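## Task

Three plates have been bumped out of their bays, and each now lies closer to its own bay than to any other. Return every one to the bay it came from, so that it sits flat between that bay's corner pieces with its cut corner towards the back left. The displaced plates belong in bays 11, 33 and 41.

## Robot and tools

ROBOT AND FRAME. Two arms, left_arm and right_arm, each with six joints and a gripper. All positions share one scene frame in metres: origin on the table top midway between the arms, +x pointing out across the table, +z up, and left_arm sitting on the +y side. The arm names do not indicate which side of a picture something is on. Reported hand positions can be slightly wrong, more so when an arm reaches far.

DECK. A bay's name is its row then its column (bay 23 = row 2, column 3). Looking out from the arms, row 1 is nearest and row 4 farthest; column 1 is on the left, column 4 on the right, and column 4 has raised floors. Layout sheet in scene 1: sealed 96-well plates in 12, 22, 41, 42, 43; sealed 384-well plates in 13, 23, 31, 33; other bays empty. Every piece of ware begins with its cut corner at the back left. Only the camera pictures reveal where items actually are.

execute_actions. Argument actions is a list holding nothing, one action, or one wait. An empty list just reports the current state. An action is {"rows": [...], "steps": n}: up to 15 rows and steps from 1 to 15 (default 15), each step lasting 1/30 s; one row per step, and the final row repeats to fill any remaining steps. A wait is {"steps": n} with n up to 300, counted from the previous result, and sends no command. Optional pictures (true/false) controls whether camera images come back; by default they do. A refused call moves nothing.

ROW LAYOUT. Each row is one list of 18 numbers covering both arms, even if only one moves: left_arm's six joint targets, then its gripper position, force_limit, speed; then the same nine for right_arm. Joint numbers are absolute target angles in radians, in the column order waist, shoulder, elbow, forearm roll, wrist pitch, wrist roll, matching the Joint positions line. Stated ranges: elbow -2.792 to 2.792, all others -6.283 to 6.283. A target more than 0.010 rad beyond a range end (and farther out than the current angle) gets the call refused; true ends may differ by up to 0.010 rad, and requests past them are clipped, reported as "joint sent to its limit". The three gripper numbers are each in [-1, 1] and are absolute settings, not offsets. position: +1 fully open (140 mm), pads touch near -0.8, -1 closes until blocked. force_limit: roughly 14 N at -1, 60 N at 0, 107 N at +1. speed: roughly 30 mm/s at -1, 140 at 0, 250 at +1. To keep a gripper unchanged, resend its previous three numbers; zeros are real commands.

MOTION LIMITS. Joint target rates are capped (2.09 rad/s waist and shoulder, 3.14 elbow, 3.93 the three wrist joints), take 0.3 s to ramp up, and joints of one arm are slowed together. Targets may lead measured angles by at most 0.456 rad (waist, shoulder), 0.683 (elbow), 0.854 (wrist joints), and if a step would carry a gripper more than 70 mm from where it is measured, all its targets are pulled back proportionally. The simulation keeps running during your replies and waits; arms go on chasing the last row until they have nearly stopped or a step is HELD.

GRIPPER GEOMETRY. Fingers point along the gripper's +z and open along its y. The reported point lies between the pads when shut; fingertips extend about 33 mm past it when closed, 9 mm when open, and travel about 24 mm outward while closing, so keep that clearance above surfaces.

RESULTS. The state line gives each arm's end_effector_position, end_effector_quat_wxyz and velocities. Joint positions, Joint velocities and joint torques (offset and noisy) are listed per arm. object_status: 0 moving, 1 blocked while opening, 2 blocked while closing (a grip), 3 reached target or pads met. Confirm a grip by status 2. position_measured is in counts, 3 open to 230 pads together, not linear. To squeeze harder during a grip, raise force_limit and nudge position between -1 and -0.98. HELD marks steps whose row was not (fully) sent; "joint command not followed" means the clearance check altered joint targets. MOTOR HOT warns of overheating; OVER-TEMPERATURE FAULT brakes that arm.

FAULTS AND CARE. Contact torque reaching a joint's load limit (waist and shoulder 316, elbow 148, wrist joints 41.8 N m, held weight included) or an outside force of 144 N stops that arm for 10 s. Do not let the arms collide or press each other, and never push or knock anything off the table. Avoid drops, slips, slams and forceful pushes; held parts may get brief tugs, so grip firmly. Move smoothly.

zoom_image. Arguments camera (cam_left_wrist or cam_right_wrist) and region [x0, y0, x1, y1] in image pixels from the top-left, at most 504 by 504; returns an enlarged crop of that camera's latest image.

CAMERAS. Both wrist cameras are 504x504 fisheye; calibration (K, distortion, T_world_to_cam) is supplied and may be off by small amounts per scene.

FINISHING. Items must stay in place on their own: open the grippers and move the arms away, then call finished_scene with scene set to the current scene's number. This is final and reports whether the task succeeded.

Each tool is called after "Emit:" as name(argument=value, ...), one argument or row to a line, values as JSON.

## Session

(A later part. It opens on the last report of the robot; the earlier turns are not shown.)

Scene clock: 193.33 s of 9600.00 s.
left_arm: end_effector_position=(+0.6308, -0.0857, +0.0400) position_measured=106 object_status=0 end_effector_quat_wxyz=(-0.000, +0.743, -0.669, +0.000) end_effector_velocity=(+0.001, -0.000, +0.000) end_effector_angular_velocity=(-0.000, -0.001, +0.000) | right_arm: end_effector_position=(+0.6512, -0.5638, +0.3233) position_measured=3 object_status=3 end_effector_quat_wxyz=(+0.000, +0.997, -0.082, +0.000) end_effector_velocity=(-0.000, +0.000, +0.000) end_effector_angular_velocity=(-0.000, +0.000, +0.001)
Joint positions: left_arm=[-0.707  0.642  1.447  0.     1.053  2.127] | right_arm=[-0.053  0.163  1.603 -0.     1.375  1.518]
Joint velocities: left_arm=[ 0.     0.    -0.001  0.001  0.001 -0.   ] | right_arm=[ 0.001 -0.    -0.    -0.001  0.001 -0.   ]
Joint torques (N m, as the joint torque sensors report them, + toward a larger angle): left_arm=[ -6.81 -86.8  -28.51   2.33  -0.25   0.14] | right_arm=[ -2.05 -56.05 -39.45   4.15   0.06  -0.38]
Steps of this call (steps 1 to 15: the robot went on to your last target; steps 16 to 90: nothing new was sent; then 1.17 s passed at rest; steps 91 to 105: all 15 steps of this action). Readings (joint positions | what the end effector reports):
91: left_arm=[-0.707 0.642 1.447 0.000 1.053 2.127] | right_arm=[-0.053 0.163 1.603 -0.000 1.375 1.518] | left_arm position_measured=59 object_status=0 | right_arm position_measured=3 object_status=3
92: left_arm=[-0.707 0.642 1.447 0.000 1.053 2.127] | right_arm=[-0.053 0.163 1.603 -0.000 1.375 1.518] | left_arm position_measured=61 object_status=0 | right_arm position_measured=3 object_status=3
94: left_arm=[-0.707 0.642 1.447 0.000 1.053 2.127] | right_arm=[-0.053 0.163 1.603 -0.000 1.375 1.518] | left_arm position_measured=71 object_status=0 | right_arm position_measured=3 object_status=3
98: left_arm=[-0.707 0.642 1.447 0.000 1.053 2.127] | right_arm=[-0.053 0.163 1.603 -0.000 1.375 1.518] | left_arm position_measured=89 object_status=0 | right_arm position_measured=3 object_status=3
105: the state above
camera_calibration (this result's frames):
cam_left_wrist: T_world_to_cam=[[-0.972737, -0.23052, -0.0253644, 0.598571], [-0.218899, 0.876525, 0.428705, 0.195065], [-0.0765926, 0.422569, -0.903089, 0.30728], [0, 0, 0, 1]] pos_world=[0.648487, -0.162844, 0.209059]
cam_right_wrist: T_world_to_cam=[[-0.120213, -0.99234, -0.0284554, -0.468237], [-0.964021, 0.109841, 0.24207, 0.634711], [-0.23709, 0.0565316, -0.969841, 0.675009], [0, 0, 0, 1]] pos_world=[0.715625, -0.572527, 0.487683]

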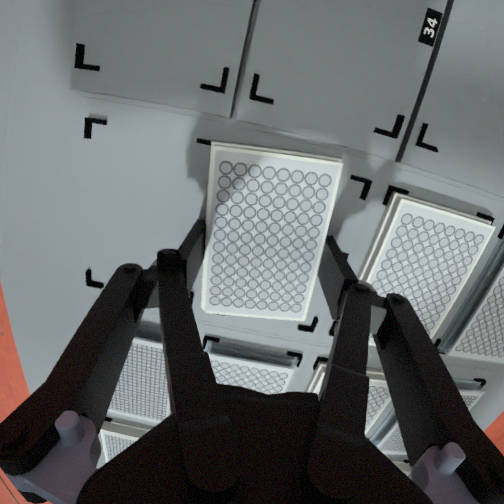

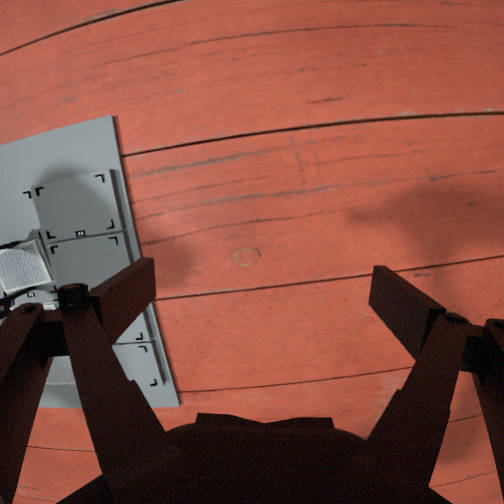

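Emit:
execute_actions(
  actions=[
    {"rows":[[-0.7071,0.642,1.4465,0,1.0531,2.127,-1,0,-0.5,-0.053,0.163,1.603,0,1.375,1.518,1,0,0],[-0.7071,0.6154,1.4215,0,1.1047,2.127,-1,0,-0.5,-0.053,0.163,1.603,0,1.375,1.518,1,0,0],[-0.7071,0.6154,1.4215,0,1.1047,2.127,-1,0,-0.5,-0.053,0.163,1.603,0,1.375,1.518,1,0,0],[-0.7071,0.6154,1.4215,0,1.1047,2.127,-1,0,-0.5,-0.053,0.163,1.603,0,1.375,1.518,1,0,0],[-0.7071,0.6154,1.4215,0,1.1047,2.127,-1,0,-0.5,-0.053,0.163,1.603,0,1.375,1.518,1,0,0],[-0.7071,0.6154,1.4215,0,1.1047,2.127,-1,0,-0.5,-0.053,0.163,1.603,0,1.375,1.518,1,0,0],[-0.7071,0.6154,1.4215,0,1.1047,2.127,-1,0,-0.5,-0.053,0.163,1.603,0,1.375,1.518,1,0,0],[-0.7071,0.6154,1.4215,0,1.1047,2.127,-1,0,-0.5,-0.053,0.163,1.603,0,1.375,1.518,1,0,0],[-0.7141,0.5931,1.4597,0,1.0888,2.2249,-1,0,-0.5,-0.053,0.163,1.603,0,1.375,1.518,1,0,0]],"steps":15},
  ],
  pictures=false,
)

Emit:
execute_actions(
  actions=[
    {"rows":[[-0.7141,0.5931,1.4597,0,1.0888,2.2249,-1,0,-0.5,-0.053,0.163,1.603,0,1.375,1.518,1,0,0],[-0.7141,0.5931,1.4597,0,1.0888,2.2249,-1,0,-0.5,-0.053,0.163,1.603,0,1.375,1.518,1,0,0],[-0.7141,0.5931,1.4597,0,1.0888,2.2249,-1,0,-0.5,-0.053,0.163,1.603,0,1.375,1.518,1,0,0],[-0.7141,0.5931,1.4597,0,1.0888,2.2249,-1,0,-0.5,-0.053,0.163,1.603,0,1.375,1.518,1,0,0],[-0.7141,0.5931,1.4597,0,1.0888,2.2249,-1,0,-0.5,-0.053,0.163,1.603,0,1.375,1.518,1,0,0],[-0.7141,0.6178,1.4814,0,1.0424,2.2249,-1,0,-0.5,-0.053,0.163,1.603,0,1.375,1.518,1,0,0]],"steps":15},
  ],
)

Emit:
zoom_image(
  camera="cam_left_wrist",
  region=[170,90,400,340],
)

Scene clock: 211.03 s of 9600.00 s.
left_arm: end_effector_position=(+0.6170, -0.0776, +0.0750) position_measured=107 object_status=2 end_effector_quat_wxyz=(+0.000, +0.707, -0.707, -0.000) end_effector_velocity=(-0.000, +0.000, -0.001) end_effector_angular_velocity=(-0.002, -0.001, -0.019) | right_arm: end_effector_position=(+0.6512, -0.5638, +0.3233) position_measured=3 object_status=3 end_effector_quat_wxyz=(+0.000, +0.997, -0.082, +0.000) end_effector_velocity=(+0.000, +0.000, +0.000) end_effector_angular_velocity=(+0.001, -0.000, +0.000)
Joint positions: left_arm=[-0.714  0.593  1.46  -0.     1.089  2.224] | right_arm=[-0.053  0.163  1.603 -0.     1.375  1.518]
Joint velocities: left_arm=[-0.    -0.001  0.003 -0.    -0.005  0.019] | right_arm=[-0.    -0.    -0.     0.001  0.    -0.001]
Joint torques (N m, as the joint torque sensors report them, + toward a larger angle): left_arm=[  2.38 -91.8  -38.73   3.74  -0.75   0.15] | right_arm=[ -2.61 -55.38 -39.14   4.04   0.01  -0.24]
Steps of this call (steps 1 to 15: the robot went on to your last target; steps 16 to 90: nothing new was sent; then 14.20 s passed at rest; steps 91 to 105: all 15 steps of this action). Readings (joint positions | what the end effector reports):
91: left_arm=[-0.707 0.642 1.446 -0.000 1.053 2.127] | right_arm=[-0.053 0.163 1.603 -0.000 1.375 1.518] | left_arm position_measured=106 object_status=2 | right_arm position_measured=3 object_status=3
92: left_arm=[-0.707 0.642 1.446 -0.000 1.053 2.127] | right_arm=[-0.053 0.163 1.603 -0.000 1.375 1.518] | left_arm position_measured=106 object_status=2 | right_arm position_measured=3 object_status=3
94: left_arm=[-0.707 0.630 1.434 -0.001 1.081 2.127] | right_arm=[-0.053 0.163 1.603 -0.000 1.375 1.518] | left_arm position_measured=107 object_status=2 | right_arm position_measured=3 object_status=3
98: left_arm=[-0.707 0.615 1.422 0.000 1.104 2.127] | right_arm=[-0.053 0.163 1.603 -0.000 1.375 1.518] | left_arm position_measured=107 object_status=2 | right_arm position_measured=3 object_status=3
105: the state above

Scene clock: 211.53 s of 9600.00 s.
left_arm: end_effector_position=(+0.6169, -0.0776, +0.0435) position_measured=107 object_status=2 end_effector_quat_wxyz=(+0.000, +0.707, -0.707, -0.000) end_effector_velocity=(+0.001, -0.000, +0.002) end_effector_angular_velocity=(-0.002, -0.003, -0.001) | right_arm: end_effector_position=(+0.6512, -0.5638, +0.3233) position_measured=3 object_status=3 end_effector_quat_wxyz=(+0.000, +0.997, -0.082, +0.000) end_effector_velocity=(-0.000, +0.000, -0.000) end_effector_angular_velocity=(+0.001, +0.001, -0.000)
Joint positions: left_arm=[-0.714  0.618  1.481 -0.     1.042  2.225] | right_arm=[-0.053  0.163  1.603 -0.     1.375  1.518]
Joint velocities: left_arm=[-0.    -0.002 -0.     0.002 -0.001  0.   ] | right_arm=[ 0.    -0.     0.     0.001  0.001  0.   ]
Joint torques (N m, as the joint torque sensors report them, + toward a larger angle): left_arm=[  -1.45 -101.13  -38.26    3.28   -0.7     0.11] | right_arm=[ -2.43 -55.93 -39.43   4.14   0.07  -0.3 ]
Steps of this call (steps 1 to 15: all 15 steps of this action). Readings (joint positions | what the end effector reports):
1: left_arm=[-0.714 0.593 1.460 -0.000 1.089 2.225] | right_arm=[-0.053 0.163 1.603 -0.000 1.375 1.518] | left_arm position_measured=107 object_status=2 | right_arm position_measured=3 object_status=3
2: left_arm=[-0.714 0.593 1.460 -0.000 1.089 2.225] | right_arm=[-0.053 0.163 1.603 -0.000 1.375 1.518] | left_arm position_measured=107 object_status=2 | right_arm position_measured=3 object_status=3
4: left_arm=[-0.714 0.593 1.460 -0.000 1.089 2.225] | right_arm=[-0.053 0.163 1.603 -0.000 1.375 1.518] | left_arm position_measured=107 object_status=2 | right_arm position_measured=3 object_status=3
8: left_arm=[-0.714 0.606 1.471 0.000 1.062 2.225] | right_arm=[-0.053 0.163 1.603 -0.000 1.375 1.518] | left_arm position_measured=107 object_status=2 | right_arm position_measured=3 object_status=3
15: the state above
camera_calibration (this result's frames):
cam_left_wrist: T_world_to_cam=[[-0.991531, -0.127408, -0.0251528, 0.606632], [-0.125828, 0.894574, 0.428841, 0.12744], [-0.0321366, 0.428374, -0.90303, 0.278958], [0, 0, 0, 1]] pos_world=[0.626495, -0.156214, 0.212515]
cam_right_wrist: T_world_to_cam=[[-0.120213, -0.99234, -0.0284552, -0.468237], [-0.964021, 0.109841, 0.24207, 0.634711], [-0.23709, 0.0565313, -0.969841, 0.675009], [0, 0, 0, 1]] pos_world=[0.715625, -0.572527, 0.487683]

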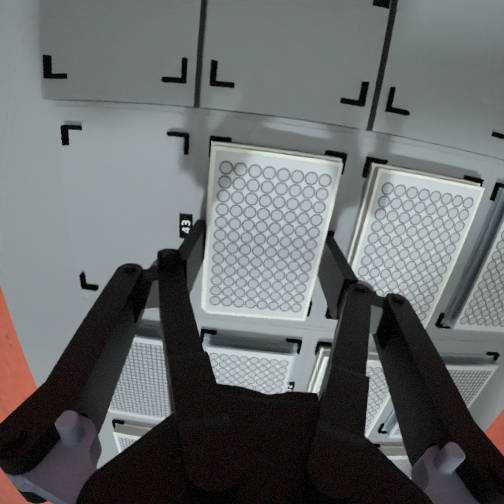

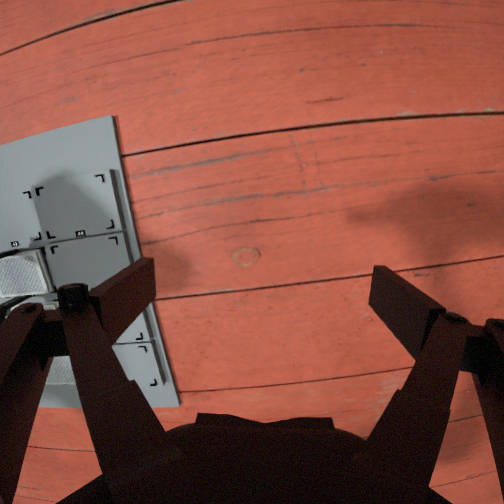

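Region (170, 90, 400, 340) of cam_left_wrist's 504x504 image, scaled by 2.016, with more detail than that image has; it fills the left 464 columns of this view, and the rest is white.

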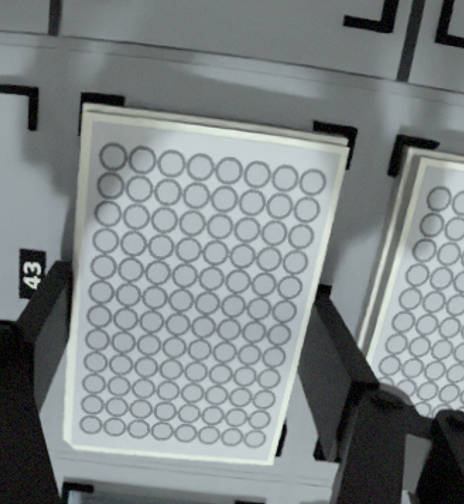

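Emit:
execute_actions(
  actions=[
    {"rows":[[-0.7143,0.6196,1.4835,0,1.0385,2.2247,-1,0,-0.5,-0.053,0.163,1.603,0,1.375,1.518,1,0,0]],"steps":9},
  ],
  pictures=false,
)

Emit:
execute_actions(
  actions=[
    {"rows":[[-0.7143,0.6196,1.4835,0,1.0385,2.2247,0.55,0,-0.3,-0.053,0.163,1.603,0,1.375,1.518,1,0,0]],"steps":15},
  ],
  pictures=false,
)

Emit:
execute_actions(
  actions=[
    {"rows":[[-0.7143,0.575,1.443,0,1.1236,2.2247,0.55,0,-0.3,-0.053,0.163,1.603,0,1.375,1.518,1,0,0]],"steps":13},
  ],
)

Emit:
zoom_image(
  camera="cam_left_wrist",
  region=[170,90,400,340],
)

Scene clock: 218.37 s of 9600.00 s.
left_arm: end_effector_position=(+0.6168, -0.0775, +0.0411) position_measured=107 object_status=2 end_effector_quat_wxyz=(-0.000, +0.707, -0.707, +0.000) end_effector_velocity=(-0.000, -0.000, -0.001) end_effector_angular_velocity=(+0.001, +0.001, -0.001) | right_arm: end_effector_position=(+0.6512, -0.5638, +0.3233) position_measured=3 object_status=3 end_effector_quat_wxyz=(+0.000, +0.997, -0.082, +0.000) end_effector_velocity=(+0.001, -0.001, +0.001) end_effector_angular_velocity=(-0.001, -0.002, -0.001)
Joint positions: left_arm=[-0.714  0.62   1.483  0.     1.039  2.225] | right_arm=[-0.053  0.163  1.603 -0.     1.375  1.518]
Joint velocities: left_arm=[-0.001  0.002 -0.001  0.     0.    -0.   ] | right_arm=[-0.001  0.    -0.001 -0.    -0.001 -0.   ]
Joint torques (N m, as the joint torque sensors report them, + toward a larger angle): left_arm=[  1.83 -99.79 -37.98   3.67  -0.43   0.27] | right_arm=[ -1.65 -56.61 -39.2    4.1    0.02  -0.36]
Steps of this call (steps 1 to 15: the robot went on to your last target; steps 16 to 90: nothing new was sent; then 3.53 s passed at rest; steps 91 to 99: all 9 steps of this action). Readings (joint positions | what the end effector reports):
91: left_arm=[-0.714 0.618 1.481 0.000 1.042 2.225] | right_arm=[-0.053 0.163 1.603 -0.000 1.375 1.518] | left_arm position_measured=107 object_status=2 | right_arm position_measured=3 object_status=3
92: left_arm=[-0.714 0.618 1.482 0.000 1.040 2.225] | right_arm=[-0.053 0.163 1.603 -0.000 1.375 1.518] | left_arm position_measured=107 object_status=2 | right_arm position_measured=3 object_status=3
94: left_arm=[-0.714 0.619 1.483 0.000 1.039 2.225] | right_arm=[-0.053 0.163 1.603 -0.000 1.375 1.518] | left_arm position_measured=107 object_status=2 | right_arm position_measured=3 object_status=3
98: left_arm=[-0.714 0.619 1.483 0.000 1.039 2.225] | right_arm=[-0.053 0.163 1.603 -0.000 1.375 1.518] | left_arm position_measured=107 object_status=2 | right_arm position_measured=3 object_status=3
99: the state above

Scene clock: 218.87 s of 9600.00 s.
left_arm: end_effector_position=(+0.6167, -0.0775, +0.0410) position_measured=59 object_status=0 end_effector_quat_wxyz=(-0.000, +0.707, -0.707, -0.000) end_effector_velocity=(+0.000, +0.000, -0.001) end_effector_angular_velocity=(+0.001, +0.000, +0.000) | right_arm: end_effector_position=(+0.6512, -0.5638, +0.3233) position_measured=3 object_status=3 end_effector_quat_wxyz=(+0.000, +0.997, -0.082, +0.000) end_effector_velocity=(+0.000, -0.000, -0.000) end_effector_angular_velocity=(-0.001, -0.000, +0.000)
Joint positions: left_arm=[-0.714  0.62   1.484  0.     1.038  2.225] | right_arm=[-0.053  0.163  1.603 -0.     1.375  1.518]
Joint velocities: left_arm=[ 0.     0.001  0.     0.001 -0.    -0.001] | right_arm=[ 0.    -0.     0.    -0.001 -0.001 -0.   ]
Joint torques (N m, as the joint torque sensors report them, + toward a larger angle): left_arm=[  0.67 -99.98 -37.75   3.78  -0.54   0.12] | right_arm=[ -1.93 -54.9  -39.01   4.23   0.05  -0.36]
Steps of this call (steps 1 to 15: all 15 steps of this action). Readings (joint positions | what the end effector reports):
1: left_arm=[-0.714 0.620 1.483 0.000 1.038 2.225] | right_arm=[-0.053 0.163 1.603 -0.000 1.375 1.518] | left_arm position_measured=107 object_status=0 | right_arm position_measured=3 object_status=3
2: left_arm=[-0.714 0.620 1.483 0.000 1.038 2.225] | right_arm=[-0.053 0.163 1.603 -0.000 1.375 1.518] | left_arm position_measured=107 object_status=0 | right_arm position_measured=3 object_status=3
4: left_arm=[-0.714 0.620 1.484 0.000 1.038 2.225] | right_arm=[-0.053 0.163 1.603 -0.000 1.375 1.518] | left_arm position_measured=93 object_status=0 | right_arm position_measured=3 object_status=3
8: left_arm=[-0.714 0.620 1.484 0.000 1.038 2.225] | right_arm=[-0.053 0.163 1.603 -0.000 1.375 1.518] | left_arm position_measured=69 object_status=0 | right_arm position_measured=3 object_status=3
15: the state above

Scene clock: 219.30 s of 9600.00 s.
left_arm: end_effector_position=(+0.6163, -0.0771, +0.0985) position_measured=59 object_status=3 end_effector_quat_wxyz=(-0.000, +0.707, -0.707, -0.000) end_effector_velocity=(+0.001, -0.001, +0.002) end_effector_angular_velocity=(-0.003, -0.002, -0.000) | right_arm: end_effector_position=(+0.6512, -0.5638, +0.3233) position_measured=3 object_status=3 end_effector_quat_wxyz=(+0.000, +0.997, -0.082, +0.000) end_effector_velocity=(+0.000, -0.000, +0.000) end_effector_angular_velocity=(-0.000, -0.001, -0.000)
Joint positions: left_arm=[-0.714  0.575  1.443  0.     1.124  2.225] | right_arm=[-0.053  0.163  1.603 -0.     1.375  1.518]
Joint velocities: left_arm=[-0.    -0.001 -0.003 -0.    -0.     0.   ] | right_arm=[-0.    -0.    -0.    -0.    -0.001  0.   ]
Joint torques (N m, as the joint torque sensors report them, + toward a larger angle): left_arm=[ -0.55 -99.95 -38.78   3.66  -0.2    0.21] | right_arm=[ -2.65 -56.08 -39.17   3.9    0.14  -0.34]
Steps of this call (steps 1 to 13: all 13 steps of this action). Readings (joint positions | what the end effector reports):
1: left_arm=[-0.714 0.620 1.483 0.000 1.039 2.225] | right_arm=[-0.053 0.163 1.603 -0.000 1.375 1.518] | left_arm position_measured=59 object_status=3 | right_arm position_measured=3 object_status=3
2: left_arm=[-0.714 0.616 1.480 -0.000 1.047 2.225] | right_arm=[-0.053 0.163 1.603 -0.000 1.375 1.518] | left_arm position_measured=59 object_status=3 | right_arm position_measured=3 object_status=3
4: left_arm=[-0.714 0.590 1.456 -0.000 1.097 2.225] | right_arm=[-0.053 0.163 1.603 -0.000 1.375 1.518] | left_arm position_measured=59 object_status=3 | right_arm position_measured=3 object_status=3
8: left_arm=[-0.714 0.575 1.443 0.000 1.123 2.225] | right_arm=[-0.053 0.163 1.603 -0.000 1.375 1.518] | left_arm position_measured=59 object_status=3 | right_arm position_measured=3 object_status=3
13: the state above
camera_calibration (this result's frames):
cam_left_wrist: T_world_to_cam=[[-0.991536, -0.127372, -0.0251724, 0.607495], [-0.125803, 0.894557, 0.428885, 0.103301], [-0.0321098, 0.428421, -0.903008, 0.328366], [0, 0, 0, 1]] pos_world=[0.625892, -0.155709, 0.267505]
cam_right_wrist: T_world_to_cam=[[-0.120213, -0.99234, -0.0284552, -0.468237], [-0.964021, 0.109841, 0.24207, 0.634711], [-0.23709, 0.0565312, -0.969841, 0.675009], [0, 0, 0, 1]] pos_world=[0.715625, -0.572527, 0.487683]

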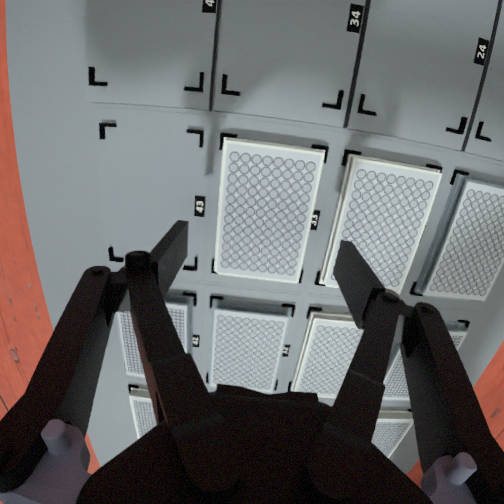

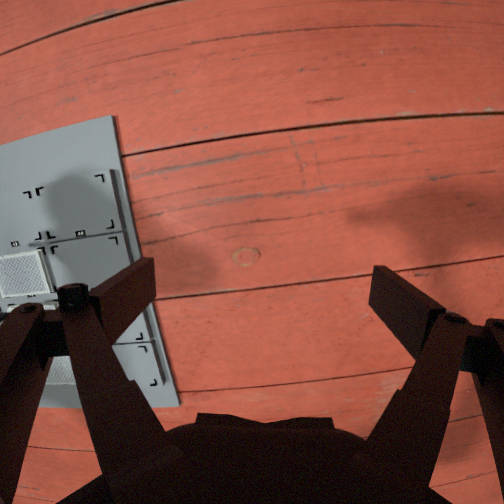

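Region (170, 90, 400, 340) of cam_left_wrist's 504x504 image, scaled by 2.016, with more detail than that image has; it fills the left 464 columns of this view, and the rest is white.

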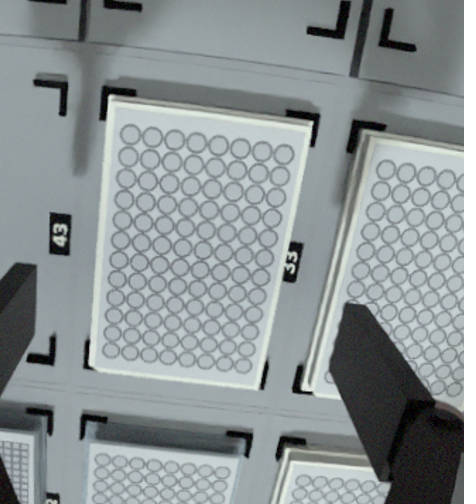

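Seated.

Emit:
finished_scene(
  scene=2,
)

The scene is finished: the task was done.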